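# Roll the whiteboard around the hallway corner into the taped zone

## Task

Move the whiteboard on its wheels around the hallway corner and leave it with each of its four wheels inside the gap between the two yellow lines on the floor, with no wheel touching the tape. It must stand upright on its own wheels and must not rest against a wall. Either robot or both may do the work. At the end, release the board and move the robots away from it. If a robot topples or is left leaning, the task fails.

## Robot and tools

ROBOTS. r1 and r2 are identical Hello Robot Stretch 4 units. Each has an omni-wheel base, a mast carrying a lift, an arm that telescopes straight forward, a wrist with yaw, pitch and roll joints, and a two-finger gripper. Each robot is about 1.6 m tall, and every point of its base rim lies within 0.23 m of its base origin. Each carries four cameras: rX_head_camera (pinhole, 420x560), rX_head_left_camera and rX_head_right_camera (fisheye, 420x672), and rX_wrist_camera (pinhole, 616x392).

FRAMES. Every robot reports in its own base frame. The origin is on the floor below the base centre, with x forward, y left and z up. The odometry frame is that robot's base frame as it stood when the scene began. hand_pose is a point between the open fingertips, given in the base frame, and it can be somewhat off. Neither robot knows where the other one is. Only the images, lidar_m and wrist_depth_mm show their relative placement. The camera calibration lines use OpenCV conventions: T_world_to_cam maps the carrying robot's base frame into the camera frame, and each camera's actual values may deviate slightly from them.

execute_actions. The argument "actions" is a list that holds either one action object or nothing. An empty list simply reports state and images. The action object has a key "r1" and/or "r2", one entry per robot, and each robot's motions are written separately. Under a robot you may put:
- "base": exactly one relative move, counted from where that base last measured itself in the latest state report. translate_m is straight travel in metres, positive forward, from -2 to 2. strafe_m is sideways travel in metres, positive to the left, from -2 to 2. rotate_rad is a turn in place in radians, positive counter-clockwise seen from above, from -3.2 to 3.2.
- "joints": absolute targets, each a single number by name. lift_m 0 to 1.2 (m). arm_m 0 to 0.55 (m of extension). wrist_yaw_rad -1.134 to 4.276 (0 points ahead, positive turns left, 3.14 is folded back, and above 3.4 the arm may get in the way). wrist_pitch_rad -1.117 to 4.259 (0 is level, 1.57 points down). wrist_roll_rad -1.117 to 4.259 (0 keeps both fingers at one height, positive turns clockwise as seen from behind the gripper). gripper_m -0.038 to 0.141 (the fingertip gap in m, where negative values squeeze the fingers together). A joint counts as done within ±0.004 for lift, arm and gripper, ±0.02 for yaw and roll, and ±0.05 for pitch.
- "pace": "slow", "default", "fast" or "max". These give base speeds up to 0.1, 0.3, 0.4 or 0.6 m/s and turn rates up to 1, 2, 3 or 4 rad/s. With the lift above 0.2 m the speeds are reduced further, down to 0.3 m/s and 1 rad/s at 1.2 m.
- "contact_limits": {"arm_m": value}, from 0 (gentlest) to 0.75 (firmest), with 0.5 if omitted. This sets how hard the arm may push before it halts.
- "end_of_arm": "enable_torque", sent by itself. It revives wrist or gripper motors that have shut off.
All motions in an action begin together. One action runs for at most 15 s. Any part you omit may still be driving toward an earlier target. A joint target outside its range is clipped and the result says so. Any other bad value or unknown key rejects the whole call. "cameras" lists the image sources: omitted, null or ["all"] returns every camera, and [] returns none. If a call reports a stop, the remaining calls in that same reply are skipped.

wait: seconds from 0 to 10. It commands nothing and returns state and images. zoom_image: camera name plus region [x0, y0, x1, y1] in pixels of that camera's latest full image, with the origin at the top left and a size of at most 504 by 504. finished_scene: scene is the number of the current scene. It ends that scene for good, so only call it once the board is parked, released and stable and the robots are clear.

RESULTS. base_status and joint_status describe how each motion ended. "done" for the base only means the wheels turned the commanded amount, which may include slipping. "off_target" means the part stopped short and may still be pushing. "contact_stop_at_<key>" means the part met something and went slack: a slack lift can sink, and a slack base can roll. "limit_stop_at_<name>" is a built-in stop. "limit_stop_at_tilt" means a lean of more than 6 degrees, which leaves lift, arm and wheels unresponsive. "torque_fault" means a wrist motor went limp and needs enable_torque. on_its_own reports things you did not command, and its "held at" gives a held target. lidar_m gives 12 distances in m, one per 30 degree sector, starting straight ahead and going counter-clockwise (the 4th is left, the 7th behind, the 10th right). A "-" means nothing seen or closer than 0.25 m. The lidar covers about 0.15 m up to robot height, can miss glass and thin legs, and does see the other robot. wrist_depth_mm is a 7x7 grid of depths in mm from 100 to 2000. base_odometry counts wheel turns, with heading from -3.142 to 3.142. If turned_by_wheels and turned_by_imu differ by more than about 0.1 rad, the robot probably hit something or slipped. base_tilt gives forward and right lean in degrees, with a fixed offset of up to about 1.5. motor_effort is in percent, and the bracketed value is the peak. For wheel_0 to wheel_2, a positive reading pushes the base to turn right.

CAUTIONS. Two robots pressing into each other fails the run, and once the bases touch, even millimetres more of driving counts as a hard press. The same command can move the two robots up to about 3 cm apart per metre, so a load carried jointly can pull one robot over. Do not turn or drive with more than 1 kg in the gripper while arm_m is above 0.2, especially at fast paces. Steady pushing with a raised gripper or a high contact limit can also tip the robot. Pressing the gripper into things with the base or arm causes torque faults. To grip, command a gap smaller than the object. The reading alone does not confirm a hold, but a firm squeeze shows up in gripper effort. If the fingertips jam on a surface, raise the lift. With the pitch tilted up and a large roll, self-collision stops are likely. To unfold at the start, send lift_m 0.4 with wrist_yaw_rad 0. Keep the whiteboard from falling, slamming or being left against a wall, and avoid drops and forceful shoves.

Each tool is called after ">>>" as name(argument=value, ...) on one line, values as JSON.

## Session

>>> execute_actions(actions=[{"r1":{"joints":{"lift_m":0.4,"wrist_yaw_rad":0,"gripper_m":0.14}},"r2":{"joints":{"lift_m":0.4,"wrist_yaw_rad":0,"gripper_m":0.14}}}], cameras=["r2_head_left_camera","r1_head_left_camera"])

Scene clock: 2.47 s.
r1.base_odometry: x=+0.000 y=+0.000 heading=+0.000 (m, m, rad; r1's odometry frame)
r1.turned_by_wheels: +0.000 (rad since the last result)
r1.turned_by_imu: +0.000 (rad since the last result)
r1.base_tilt: forward=+0.3 right=+0.5 (deg)
r1.lidar_m: 1.55 0.94 0.85 0.85 1.09 1.75 0.98 0.66 0.61 0.61 0.77 1.45
r1.base_status: not commanded
r1.joint_positions: lift_m=+0.400 arm_m=-0.002 wrist_yaw_rad=+0.000 wrist_pitch_rad=-0.013 wrist_roll_rad=-0.001 gripper_m=+0.140
r1.joint_status: all done
r1.motor_effort: lift_m=+25(26) arm_m=+0(0) wrist_yaw_rad=-4(6) wrist_pitch_rad=-9(7) wrist_roll_rad=+2(2) gripper_m=+2(1) wheel_0=+0(0) wheel_1=-1(0) wheel_2=+0(0) (%)
r1.hand_pose: x=+0.4570 y=-0.0873 z=+0.5816 quat_wxyz=(+1.000, +0.000, -0.007, +0.000) (m; r1's base frame)
r1.wrist_depth_mm: 878 1078 1499 - - - - / 878 1118 1537 - - - - / 891 1118 1537 - - - - / 891 1118 1537 - - - - / 878 1118 1537 - - - - / 878 1008 1397 - 1808 211 1863 / 891 1060 1336 126 1430 1308 1336
r2.base_odometry: x=+0.000 y=+0.000 heading=+0.000 (m, m, rad; r2's odometry frame)
r2.turned_by_wheels: +0.000 (rad since the last result)
r2.turned_by_imu: -0.001 (rad since the last result)
r2.base_tilt: forward=+0.0 right=-0.8 (deg)
r2.lidar_m: 0.72 1.15 0.85 0.81 0.87 0.71 0.66 0.70 0.67 0.61 0.67 0.72
r2.base_status: not commanded
r2.joint_positions: lift_m=+0.400 arm_m=-0.002 wrist_yaw_rad=+0.000 wrist_pitch_rad=-0.015 wrist_roll_rad=-0.004 gripper_m=+0.140
r2.joint_status: all done
r2.motor_effort: lift_m=+23(24) arm_m=+0(0) wrist_yaw_rad=-1(6) wrist_pitch_rad=-6(6) wrist_roll_rad=-1(3) gripper_m=-2(4) wheel_0=+0(0) wheel_1=+0(1) wheel_2=-1(0) (%)
r2.hand_pose: x=+0.4573 y=-0.0873 z=+0.5823 quat_wxyz=(+1.000, -0.002, -0.007, +0.000) (m; r2's base frame)
r2.wrist_depth_mm: 1336 1983 - - 496 500 496 / 1336 1983 - - 500 496 496 / 1366 1983 - - 496 500 500 / 1336 1983 - - 500 496 496 / 1308 1921 - - 496 496 500 / 1281 1618 - 1983 496 500 500 / 1255 1430 1464 112 496 496 496
pictures: r1_head_left_camera, r2_head_left_camera
Images, in order (width x height): r1_head_left_camera 420x672, r2_head_left_camera 420x672.

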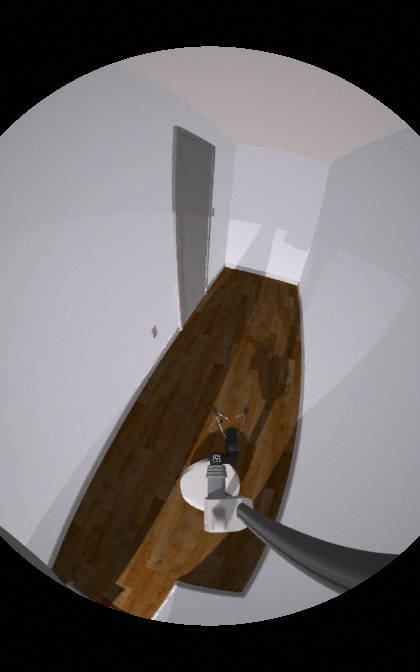

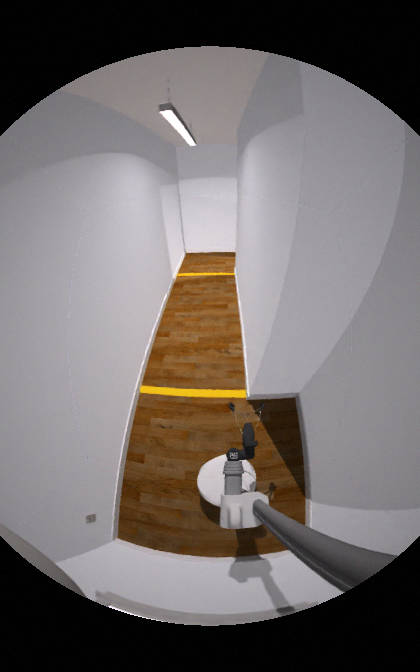

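>>> execute_actions(actions=[{"r1":{"base":{"rotate_rad":2.88}},"r2":{"base":{"strafe_m":0.45}}}], cameras=[])

>>> execute_actions(actions=[{"r1":{"base":{"strafe_m":-0.35}},"r2":{"base":{"translate_m":2},"pace":"fast"}}], cameras=["r1_head_camera","r2_head_camera","r1_wrist_camera"])

Scene clock: 5.90 s.
r1.base_odometry: x=+0.000 y=+0.000 heading=+2.880 (m, m, rad; r1's odometry frame)
r1.turned_by_wheels: +2.880 (rad since the last result)
r1.turned_by_imu: +2.882 (rad since the last result)
r1.base_tilt: forward=+0.3 right=+0.3 (deg)
r1.lidar_m: 1.00 0.81 0.61 0.58 0.64 0.93 2.82 1.17 0.88 0.85 0.95 1.34
r1.base_status: done
r1.joint_positions: lift_m=+0.400 arm_m=-0.002 wrist_yaw_rad=+0.000 wrist_pitch_rad=-0.013 wrist_roll_rad=-0.001 gripper_m=+0.140
r1.joint_status: not commanded
r1.motor_effort: lift_m=+23(25) arm_m=+0(0) wrist_yaw_rad=-2(2) wrist_pitch_rad=-7(7) wrist_roll_rad=+3(3) gripper_m=-1(1) wheel_0=-1(7) wheel_1=+0(3) wheel_2=-1(9) (%)
r1.hand_pose: x=+0.4570 y=-0.0874 z=+0.5818 quat_wxyz=(+1.000, +0.000, -0.007, +0.000) (m; r1's base frame)
r1.wrist_depth_mm: 831 809 798 1863 - - 1397 / 831 820 798 1808 - - 1366 / 842 831 798 1808 - - 1366 / 842 831 798 1808 - - 1397 / 854 842 798 1808 - - 1430 / 854 842 798 1308 1661 210 1397 / 854 842 809 126 1430 1336 1281
r2.base_odometry: x=+0.000 y=+0.450 heading=+0.000 (m, m, rad; r2's odometry frame)
r2.turned_by_wheels: +0.000 (rad since the last result)
r2.turned_by_imu: -0.001 (rad since the last result)
r2.base_tilt: forward=+0.0 right=-0.8 (deg)
r2.lidar_m: 1.52 0.54 0.37 0.35 0.40 0.56 0.66 0.72 0.98 1.06 1.01 0.94
r2.base_status: done
r2.joint_positions: lift_m=+0.400 arm_m=-0.002 wrist_yaw_rad=+0.000 wrist_pitch_rad=-0.015 wrist_roll_rad=-0.004 gripper_m=+0.140
r2.joint_status: not commanded
r2.motor_effort: lift_m=+21(23) arm_m=+0(0) wrist_yaw_rad=-1(2) wrist_pitch_rad=-6(6) wrist_roll_rad=+0(0) gripper_m=+0(1) wheel_0=+0(9) wheel_1=+0(8) wheel_2=+0(3) (%)
r2.hand_pose: x=+0.4573 y=-0.0874 z=+0.5824 quat_wxyz=(+1.000, -0.002, -0.007, +0.000) (m; r2's base frame)
r2.wrist_depth_mm: 707 1042 - - - 1078 768 / 699 1042 - - - 1118 759 / 699 1025 - - - 1138 768 / 699 1008 - - - 1160 778 / 683 991 - - - 1098 798 / 661 831 1537 - 1708 960 798 / 654 878 1430 112 1430 1098 820
pictures: none
No camera images: the call's "cameras" was empty. Leave "cameras" out to get every camera's image.

Scene clock: 12.20 s.
r1.base_odometry: x=+0.091 y=+0.338 heading=+2.880 (m, m, rad; r1's odometry frame)
r1.turned_by_wheels: +0.000 (rad since the last result)
r1.turned_by_imu: +0.000 (rad since the last result)
r1.base_tilt: forward=+0.5 right=+0.3 (deg)
r1.lidar_m: 1.43 1.06 0.99 0.93 1.02 1.48 1.64 0.70 0.53 0.51 0.55 0.79
r1.base_status: done
r1.joint_positions: lift_m=+0.400 arm_m=-0.002 wrist_yaw_rad=+0.000 wrist_pitch_rad=-0.013 wrist_roll_rad=-0.001 gripper_m=+0.140
r1.joint_status: not commanded
r1.motor_effort: lift_m=+23(23) arm_m=+0(0) wrist_yaw_rad=-2(3) wrist_pitch_rad=-8(7) wrist_roll_rad=+1(2) gripper_m=+4(0) wheel_0=-1(8) wheel_1=+2(6) wheel_2=+0(0) (%)
r1.hand_pose: x=+0.4570 y=-0.0874 z=+0.5818 quat_wxyz=(+1.000, +0.000, -0.007, +0.000) (m; r1's base frame)
r1.wrist_depth_mm: 820 904 1618 - - 1229 798 / 820 904 1576 - - 1229 798 / 820 917 1618 - - 1255 809 / 809 917 1618 - - 1281 820 / 831 904 1576 - - 1138 820 / 831 820 1281 1983 1808 209 798 / 831 842 1308 126 1464 1182 820
r2.base_odometry: x=+2.000 y=+0.450 heading=+0.000 (m, m, rad; r2's odometry frame)
r2.turned_by_wheels: +0.000 (rad since the last result)
r2.turned_by_imu: +0.002 (rad since the last result)
r2.base_tilt: forward=+0.0 right=-0.8 (deg)
r2.lidar_m: 1.37 0.51 0.36 0.34 0.37 0.55 1.59 0.92 0.67 0.62 0.65 0.94
r2.base_status: done
r2.joint_positions: lift_m=+0.400 arm_m=-0.002 wrist_yaw_rad=+0.000 wrist_pitch_rad=-0.015 wrist_roll_rad=-0.004 gripper_m=+0.140
r2.joint_status: not commanded
r2.motor_effort: lift_m=+21(21) arm_m=+0(0) wrist_yaw_rad=-1(1) wrist_pitch_rad=-6(6) wrist_roll_rad=+1(1) gripper_m=-4(1) wheel_0=+0(8) wheel_1=-1(6) wheel_2=+1(15) (%)
r2.hand_pose: x=+0.4573 y=-0.0874 z=+0.5824 quat_wxyz=(+1.000, -0.002, -0.007, +0.000) (m; r2's base frame)
r2.wrist_depth_mm: 661 976 1863 1808 1863 1863 1308 / 661 976 1863 1808 1863 1808 798 / 654 976 1808 1863 1808 1808 1808 / 654 960 1863 1863 1863 1808 1808 / 654 931 1756 1808 1808 1808 1808 / 634 798 1464 1808 1808 1618 1618 / 621 831 1430 112 1464 1308 1229
pictures: r1_head_camera, r1_wrist_camera, r2_head_camera
camera_calibration (this result's frames):
r1_wrist_camera: T_world_to_cam=[[0.0348345, -0.999359, -0.00821556, -0.0946969], [0.00544468, 0.00841019, -0.99995, 0.636992], [0.999378, 0.0347881, 0.00573416, -0.229691], [0, 0, 0, 1]] pos_world=[0.229378, -0.0920029, 0.637499]
Images, in order (width x height): r1_head_camera 420x560, r1_wrist_camera 616x392, r2_head_camera 420x560.

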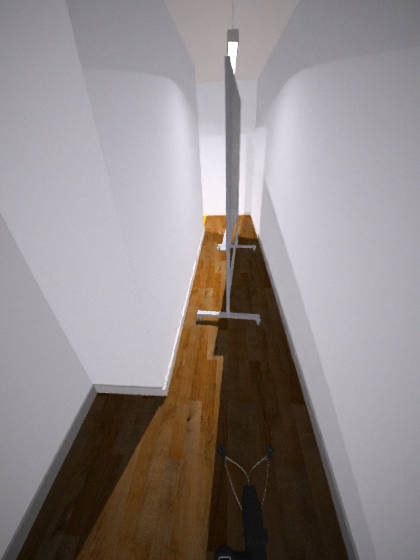

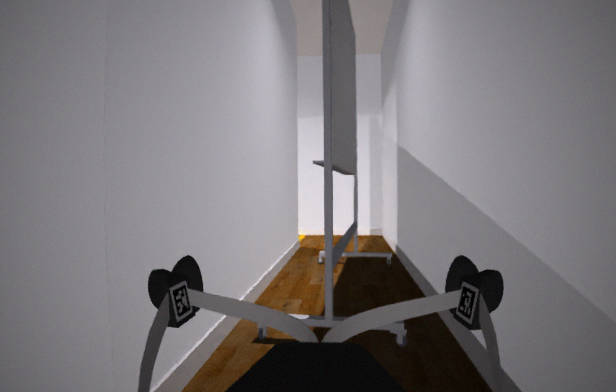

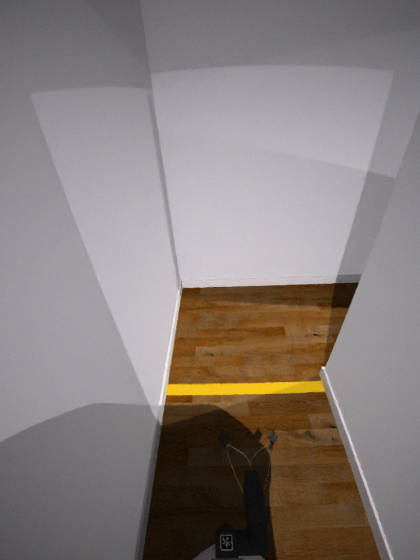

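>>> execute_actions(actions=[{"r1":{"base":{"rotate_rad":-0.08},"joints":{"arm_m":0.15}},"r2":{"base":{"translate_m":0.4}}}], cameras=[])

>>> execute_actions(actions=[{"r1":{"base":{"translate_m":0.95},"pace":"fast"}}], cameras=["r1_wrist_camera"])

Scene clock: 15.53 s.
r1.base_odometry: x=+0.091 y=+0.338 heading=+2.800 (m, m, rad; r1's odometry frame)
r1.turned_by_wheels: -0.080 (rad since the last result)
r1.turned_by_imu: -0.080 (rad since the last result)
r1.base_tilt: forward=+0.5 right=+0.3 (deg)
r1.lidar_m: 1.72 1.08 1.00 0.95 0.99 1.37 2.26 0.76 0.52 0.49 0.52 0.73
r1.base_status: done
r1.joint_positions: lift_m=+0.400 arm_m=+0.149 wrist_yaw_rad=+0.000 wrist_pitch_rad=-0.013 wrist_roll_rad=-0.001 gripper_m=+0.140
r1.joint_status: all done
r1.motor_effort: lift_m=+23(23) arm_m=+7(8) wrist_yaw_rad=-2(1) wrist_pitch_rad=-6(5) wrist_roll_rad=+1(2) gripper_m=-1(1) wheel_0=-2(4) wheel_1=+1(5) wheel_2=-2(5) (%)
r1.hand_pose: x=+0.6081 y=-0.0874 z=+0.5818 quat_wxyz=(+1.000, +0.000, -0.007, +0.000) (m; r1's base frame)
r1.wrist_depth_mm: 741 1098 - - - 960 676 / 750 1098 - - - 976 676 / 759 1118 - - - 991 676 / 759 1098 - - - 991 683 / 759 1118 - - - 917 676 / 750 946 1430 1808 1661 210 676 / 741 1008 1430 126 1366 960 676
r2.base_odometry: x=+2.400 y=+0.450 heading=+0.000 (m, m, rad; r2's odometry frame)
r2.turned_by_wheels: +0.000 (rad since the last result)
r2.turned_by_imu: +0.000 (rad since the last result)
r2.base_tilt: forward=+0.1 right=-0.8 (deg)
r2.lidar_m: 1.37 0.51 0.37 0.33 0.35 0.52 1.53 0.89 0.65 0.61 0.65 1.66
r2.base_status: done
r2.joint_positions: lift_m=+0.400 arm_m=-0.002 wrist_yaw_rad=+0.000 wrist_pitch_rad=-0.015 wrist_roll_rad=-0.004 gripper_m=+0.140
r2.joint_status: not commanded
r2.motor_effort: lift_m=+21(21) arm_m=+0(0) wrist_yaw_rad=-1(0) wrist_pitch_rad=-6(7) wrist_roll_rad=+0(1) gripper_m=-1(2) wheel_0=+3(6) wheel_1=+1(7) wheel_2=-2(3) (%)
r2.hand_pose: x=+0.4573 y=-0.0874 z=+0.5824 quat_wxyz=(+1.000, -0.002, -0.007, +0.000) (m; r2's base frame)
r2.wrist_depth_mm: 654 976 1430 1430 1430 1430 1430 / 654 976 1430 1430 1430 1430 1430 / 654 960 1430 1430 1430 1430 1397 / 647 946 1430 1430 1430 1397 1430 / 640 931 1397 1430 1366 1397 1397 / 621 778 1430 1397 1430 1397 1397 / 609 809 1397 112 1397 1308 1281
pictures: none
No camera images: the call's "cameras" was empty. Leave "cameras" out to get every camera's image.

Scene clock: 19.20 s.
r1.base_odometry: x=-0.805 y=+0.657 heading=+2.800 (m, m, rad; r1's odometry frame)
r1.turned_by_wheels: +0.000 (rad since the last result)
r1.turned_by_imu: -0.003 (rad since the last result)
r1.base_tilt: forward=+0.4 right=+0.3 (deg)
r1.lidar_m: 0.76 0.65 0.46 0.43 1.00 1.38 2.29 0.75 0.52 0.48 0.52 0.72
r1.base_status: done
r1.joint_positions: lift_m=+0.400 arm_m=+0.149 wrist_yaw_rad=+0.000 wrist_pitch_rad=-0.013 wrist_roll_rad=-0.001 gripper_m=+0.140
r1.joint_status: not commanded
r1.motor_effort: lift_m=+23(23) arm_m=+7(7) wrist_yaw_rad=-2(1) wrist_pitch_rad=-7(7) wrist_roll_rad=+3(0) gripper_m=+0(0) wheel_0=+0(7) wheel_1=-1(10) wheel_2=-1(11) (%)
r1.hand_pose: x=+0.6081 y=-0.0874 z=+0.5818 quat_wxyz=(+1.000, +0.000, -0.007, +0.000) (m; r1's base frame)
r1.wrist_depth_mm: 778 1118 508 1366 - 931 647 / 768 1138 508 1336 - 946 634 / 778 1138 661 1618 - 960 647 / 778 1138 1576 - - 946 654 / 788 1138 433 - - 878 647 / 778 976 418 1863 1618 211 640 / 768 1025 530 126 1366 931 654
r2.base_odometry: x=+2.400 y=+0.450 heading=+0.000 (m, m, rad; r2's odometry frame)
r2.turned_by_wheels: +0.000 (rad since the last result)
r2.turned_by_imu: -0.001 (rad since the last result)
r2.base_tilt: forward=+0.0 right=-0.8 (deg)
r2.lidar_m: 1.39 0.49 0.34 0.32 0.38 0.51 1.54 0.93 0.64 0.62 0.69 1.66
r2.base_status: not commanded
r2.joint_positions: lift_m=+0.400 arm_m=-0.002 wrist_yaw_rad=+0.000 wrist_pitch_rad=-0.015 wrist_roll_rad=-0.004 gripper_m=+0.140
r2.joint_status: not commanded
r2.motor_effort: lift_m=+21(21) arm_m=+0(0) wrist_yaw_rad=+0(1) wrist_pitch_rad=-6(7) wrist_roll_rad=-1(2) gripper_m=+1(0) wheel_0=+2(2) wheel_1=+2(1) wheel_2=-2(2) (%)
r2.hand_pose: x=+0.4573 y=-0.0874 z=+0.5824 quat_wxyz=(+1.000, -0.002, -0.007, +0.000) (m; r2's base frame)
r2.wrist_depth_mm: 654 976 1430 1430 1430 1430 1397 / 661 976 1430 1430 1397 1430 1397 / 654 960 1430 1430 1430 1430 1430 / 640 946 1430 1397 1430 1430 1430 / 640 946 1397 1430 1430 1430 1397 / 627 778 1430 1430 1430 1430 1397 / 615 820 1397 112 1397 1308 1308
pictures: r1_wrist_camera
camera_calibration (this result's frames):
r1_wrist_camera: T_world_to_cam=[[0.0347356, -0.999363, -0.0082121, -0.0999333], [0.00554037, 0.00840949, -0.999949, 0.636138], [0.999381, 0.0346883, 0.00582895, -0.380825], [0, 0, 0, 1]] pos_world=[0.380536, -0.092009, 0.637505]
Images, in order (width x height): r1_wrist_camera 616x392.

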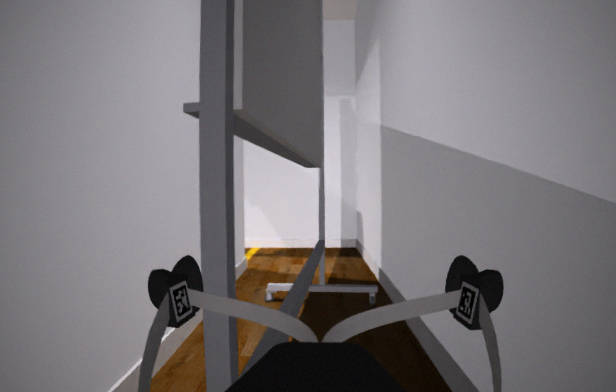

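>>> execute_actions(actions=[{"r1":{"base":{"strafe_m":0.1}}}], cameras=[])

>>> execute_actions(actions=[{"r1":{"base":{"translate_m":0.27}}}], cameras=[])

>>> execute_actions(actions=[{"r1":{"base":{"strafe_m":-0.15},"joints":{"gripper_m":0.03},"pace":"slow"}}], cameras=[])

>>> execute_actions(actions=[{"r1":{"base":{"translate_m":1.0}}}], cameras=["r1_head_camera","r2_head_camera"])

Scene clock: 21.37 s.
r1.base_odometry: x=-0.838 y=+0.562 heading=+2.800 (m, m, rad; r1's odometry frame)
r1.turned_by_wheels: +0.000 (rad since the last result)
r1.turned_by_imu: +0.000 (rad since the last result)
r1.base_tilt: forward=+0.5 right=+0.5 (deg)
r1.lidar_m: 0.75 0.54 0.33 0.33 0.91 1.18 2.46 0.89 0.62 0.59 0.63 0.82
r1.base_status: done
r1.joint_positions: lift_m=+0.400 arm_m=+0.149 wrist_yaw_rad=+0.000 wrist_pitch_rad=-0.013 wrist_roll_rad=-0.001 gripper_m=+0.140
r1.joint_status: not commanded
r1.motor_effort: lift_m=+23(23) arm_m=+7(7) wrist_yaw_rad=-3(3) wrist_pitch_rad=-7(7) wrist_roll_rad=+0(3) gripper_m=+3(2) wheel_0=+0(8) wheel_1=-1(8) wheel_2=+0(0) (%)
r1.hand_pose: x=+0.6081 y=-0.0874 z=+0.5818 quat_wxyz=(+1.000, +0.000, -0.007, +0.000) (m; r1's base frame)
r1.wrist_depth_mm: 634 917 1921 1078 - 1118 798 / 640 931 1863 1025 - 1138 788 / 640 931 1863 1008 - 1182 798 / 654 960 1863 - - 1160 798 / 640 946 1863 - - 1078 798 / 634 809 1397 741 1661 210 798 / 627 842 1308 126 1430 1138 809
r2.base_odometry: x=+2.400 y=+0.450 heading=+0.000 (m, m, rad; r2's odometry frame)
r2.turned_by_wheels: +0.000 (rad since the last result)
r2.turned_by_imu: -0.001 (rad since the last result)
r2.base_tilt: forward=+0.0 right=-0.8 (deg)
r2.lidar_m: 1.37 0.51 0.35 0.33 0.37 0.51 1.56 0.93 0.65 0.62 0.66 1.66
r2.base_status: not commanded
r2.joint_positions: lift_m=+0.400 arm_m=-0.002 wrist_yaw_rad=+0.000 wrist_pitch_rad=-0.015 wrist_roll_rad=-0.004 gripper_m=+0.140
r2.joint_status: not commanded
r2.motor_effort: lift_m=+21(21) arm_m=+0(0) wrist_yaw_rad=-1(1) wrist_pitch_rad=-6(6) wrist_roll_rad=-1(1) gripper_m=-2(2) wheel_0=+2(3) wheel_1=+1(1) wheel_2=-2(2) (%)
r2.hand_pose: x=+0.4573 y=-0.0874 z=+0.5824 quat_wxyz=(+1.000, -0.002, -0.007, +0.000) (m; r2's base frame)
r2.wrist_depth_mm: 654 976 1430 1430 1430 1430 1430 / 654 960 1430 1430 1397 1397 1430 / 647 960 1430 1430 1430 1430 1430 / 647 946 1430 1430 1430 1397 1430 / 640 931 1397 1397 1397 1430 1430 / 627 788 1430 1397 1397 1397 1397 / 609 820 1430 112 1397 1308 1308
pictures: none
No camera images: the call's "cameras" was empty. Leave "cameras" out to get every camera's image.

Scene clock: 23.73 s.
r1.base_odometry: x=-1.092 y=+0.653 heading=+2.800 (m, m, rad; r1's odometry frame)
r1.turned_by_wheels: +0.000 (rad since the last result)
r1.turned_by_imu: -0.001 (rad since the last result)
r1.base_tilt: forward=+0.4 right=+0.4 (deg)
r1.lidar_m: 0.50 0.52 0.37 0.33 0.35 1.21 2.58 0.89 0.61 0.58 0.62 0.54
r1.base_status: done
r1.joint_positions: lift_m=+0.400 arm_m=+0.149 wrist_yaw_rad=+0.000 wrist_pitch_rad=-0.013 wrist_roll_rad=-0.001 gripper_m=+0.140
r1.joint_status: not commanded
r1.motor_effort: lift_m=+23(23) arm_m=+7(7) wrist_yaw_rad=-4(3) wrist_pitch_rad=-7(7) wrist_roll_rad=+2(1) gripper_m=+2(1) wheel_0=+6(7) wheel_1=+3(4) wheel_2=-4(10) (%)
r1.hand_pose: x=+0.6081 y=-0.0874 z=+0.5818 quat_wxyz=(+1.000, +0.000, -0.007, +0.000) (m; r1's base frame)
r1.wrist_depth_mm: 640 931 271 145 - 1118 798 / 647 931 1661 145 - 1138 788 / 654 946 1921 146 - 1160 798 / 647 946 1921 146 - 1182 798 / 647 946 1863 146 - 1078 798 / 640 854 1308 147 1661 931 798 / 627 842 1336 121 1397 1060 809
r2.base_odometry: x=+2.400 y=+0.450 heading=+0.000 (m, m, rad; r2's odometry frame)
r2.turned_by_wheels: +0.000 (rad since the last result)
r2.turned_by_imu: -0.001 (rad since the last result)
r2.base_tilt: forward=+0.1 right=-0.8 (deg)
r2.lidar_m: 1.41 0.51 0.37 0.34 0.36 0.53 1.54 0.89 0.65 0.59 0.66 1.65
r2.base_status: not commanded
r2.joint_positions: lift_m=+0.400 arm_m=-0.002 wrist_yaw_rad=+0.000 wrist_pitch_rad=-0.015 wrist_roll_rad=-0.004 gripper_m=+0.140
r2.joint_status: not commanded
r2.motor_effort: lift_m=+21(21) arm_m=+0(0) wrist_yaw_rad=+0(0) wrist_pitch_rad=-6(6) wrist_roll_rad=+0(0) gripper_m=-1(0) wheel_0=+2(2) wheel_1=+1(1) wheel_2=-2(2) (%)
r2.hand_pose: x=+0.4573 y=-0.0874 z=+0.5824 quat_wxyz=(+1.000, -0.002, -0.007, +0.000) (m; r2's base frame)
r2.wrist_depth_mm: 661 960 1430 1430 1430 1397 1430 / 661 976 1430 1464 1397 1430 1430 / 654 960 1430 1430 1430 1397 1430 / 647 960 1430 1464 1430 1397 1430 / 634 931 1430 1397 1430 1397 1397 / 627 788 1430 1397 1397 1430 1430 / 609 809 1430 112 1397 1308 1308
pictures: none
No camera images: the call's "cameras" was empty. Leave "cameras" out to get every camera's image.

Scene clock: 28.47 s.
r1.base_odometry: x=-1.042 y=+0.794 heading=+2.801 (m, m, rad; r1's odometry frame)
r1.turned_by_wheels: +0.001 (rad since the last result)
r1.turned_by_imu: +0.003 (rad since the last result)
r1.base_tilt: forward=+0.5 right=+0.4 (deg)
r1.lidar_m: 0.51 0.52 0.51 0.49 0.50 1.44 1.96 0.67 0.46 0.44 0.46 0.55
r1.base_status: done
r1.joint_positions: lift_m=+0.400 arm_m=+0.149 wrist_yaw_rad=+0.011 wrist_pitch_rad=-0.013 wrist_roll_rad=-0.001 gripper_m=+0.030
r1.joint_status: all done
r1.on_its_own: wrist_yaw_rad is at rest, and its effort (-32) is outside its rest range (-13 to +13)
r1.motor_effort: lift_m=+23(23) arm_m=+6(7) wrist_yaw_rad=-32(35) wrist_pitch_rad=-8(8) wrist_roll_rad=+2(2) gripper_m=-5(8) wheel_0=+8(15) wheel_1=+0(4) wheel_2=+4(4) (%)
r1.hand_pose: x=+0.6092 y=-0.0843 z=+0.5817 quat_wxyz=(+1.000, +0.000, -0.006, +0.005) (m; r1's base frame)
r1.wrist_depth_mm: 820 1182 258 142 1983 842 591 / 820 1205 1808 142 1983 866 591 / 831 1182 - 142 - 878 597 / 831 1182 - 143 1983 891 597 / 831 1205 - 144 1756 878 597 / 820 1160 197 144 193 866 591 / 809 1060 1336 119 1308 732 597
r2.base_odometry: x=+2.400 y=+0.450 heading=+0.000 (m, m, rad; r2's odometry frame)
r2.turned_by_wheels: +0.000 (rad since the last result)
r2.turned_by_imu: -0.001 (rad since the last result)
r2.base_tilt: forward=+0.0 right=-0.8 (deg)
r2.lidar_m: 1.35 0.50 0.33 0.33 0.36 0.52 1.55 0.90 0.65 0.63 0.65 1.66
r2.base_status: not commanded
r2.joint_positions: lift_m=+0.400 arm_m=-0.002 wrist_yaw_rad=+0.000 wrist_pitch_rad=-0.015 wrist_roll_rad=-0.004 gripper_m=+0.140
r2.joint_status: not commanded
r2.motor_effort: lift_m=+21(21) arm_m=+0(0) wrist_yaw_rad=-2(1) wrist_pitch_rad=-6(6) wrist_roll_rad=+0(1) gripper_m=+0(1) wheel_0=+2(3) wheel_1=+1(1) wheel_2=-2(2) (%)
r2.hand_pose: x=+0.4573 y=-0.0874 z=+0.5824 quat_wxyz=(+1.000, -0.002, -0.007, +0.000) (m; r2's base frame)
r2.wrist_depth_mm: 654 991 1430 1430 1397 1430 1430 / 654 960 1430 1430 1430 1430 1430 / 654 960 1430 1430 1430 1397 1430 / 647 946 1430 1430 1397 1397 1397 / 634 931 1430 1397 1397 1397 1430 / 627 788 1397 1397 1430 1397 1430 / 609 820 1430 112 1397 1281 1281
pictures: none
No camera images: the call's "cameras" was empty. Leave "cameras" out to get every camera's image.

Scene clock: 33.27 s.
r1.base_odometry: x=-1.985 y=+1.128 heading=+2.801 (m, m, rad; r1's odometry frame)
r1.turned_by_wheels: +0.000 (rad since the last result)
r1.turned_by_imu: -0.004 (rad since the last result)
r1.base_tilt: forward=+0.4 right=+0.5 (deg)
r1.lidar_m: 0.49 0.49 0.54 0.49 0.53 0.71 1.94 0.63 0.44 0.42 0.44 0.53
r1.base_status: done
r1.joint_positions: lift_m=+0.400 arm_m=+0.149 wrist_yaw_rad=-0.002 wrist_pitch_rad=-0.013 wrist_roll_rad=-0.001 gripper_m=+0.030
r1.joint_status: not commanded
r1.motor_effort: lift_m=+23(23) arm_m=+7(8) wrist_yaw_rad=+4(54) wrist_pitch_rad=-8(9) wrist_roll_rad=+3(2) gripper_m=-15(8) wheel_0=+3(13) wheel_1=+2(11) wheel_2=-3(28) (%)
r1.hand_pose: x=+0.6078 y=-0.0881 z=+0.5816 quat_wxyz=(+1.000, +0.000, -0.006, -0.001) (m; r1's base frame)
r1.wrist_depth_mm: 866 1281 262 115 1430 768 539 / 878 1281 - 115 1397 778 535 / 878 1281 - 116 1464 788 544 / 891 1336 - 116 1464 788 544 / 891 1308 - 116 1281 788 539 / 866 1281 195 117 190 723 535 / 854 1098 1336 112 1229 668 549
r2.base_odometry: x=+2.400 y=+0.450 heading=+0.000 (m, m, rad; r2's odometry frame)
r2.turned_by_wheels: +0.000 (rad since the last result)
r2.turned_by_imu: -0.001 (rad since the last result)
r2.base_tilt: forward=+0.1 right=-0.8 (deg)
r2.lidar_m: 1.39 0.49 0.34 0.32 0.34 0.51 1.52 0.91 0.67 0.63 0.67 1.06
r2.base_status: not commanded
r2.joint_positions: lift_m=+0.400 arm_m=-0.002 wrist_yaw_rad=+0.000 wrist_pitch_rad=-0.015 wrist_roll_rad=-0.004 gripper_m=+0.140
r2.joint_status: not commanded
r2.motor_effort: lift_m=+21(21) arm_m=-1(0) wrist_yaw_rad=-1(2) wrist_pitch_rad=-6(6) wrist_roll_rad=+0(4) gripper_m=-2(1) wheel_0=+3(2) wheel_1=+1(1) wheel_2=-1(2) (%)
r2.hand_pose: x=+0.4573 y=-0.0874 z=+0.5824 quat_wxyz=(+1.000, -0.002, -0.007, +0.000) (m; r2's base frame)
r2.wrist_depth_mm: 654 976 1464 1430 1464 1397 946 / 661 960 1430 1430 1430 1430 960 / 654 960 1430 1430 1430 1397 960 / 647 946 1430 1430 1430 1397 1397 / 640 931 1430 1430 1430 1430 1430 / 627 788 1430 1430 1397 917 1397 / 615 820 1397 112 1397 1229 1281
pictures: r1_head_camera, r2_head_camera
Images, in order (width x height): r1_head_camera 420x560, r2_head_camera 420x560.

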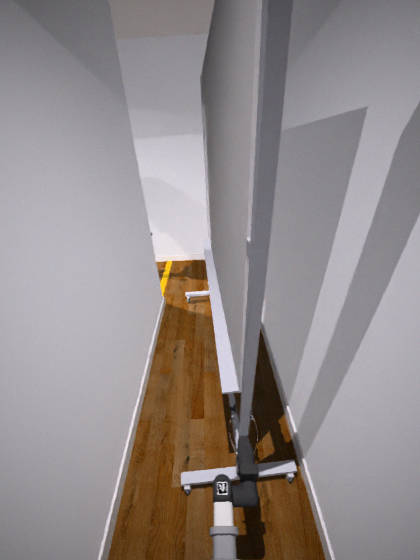

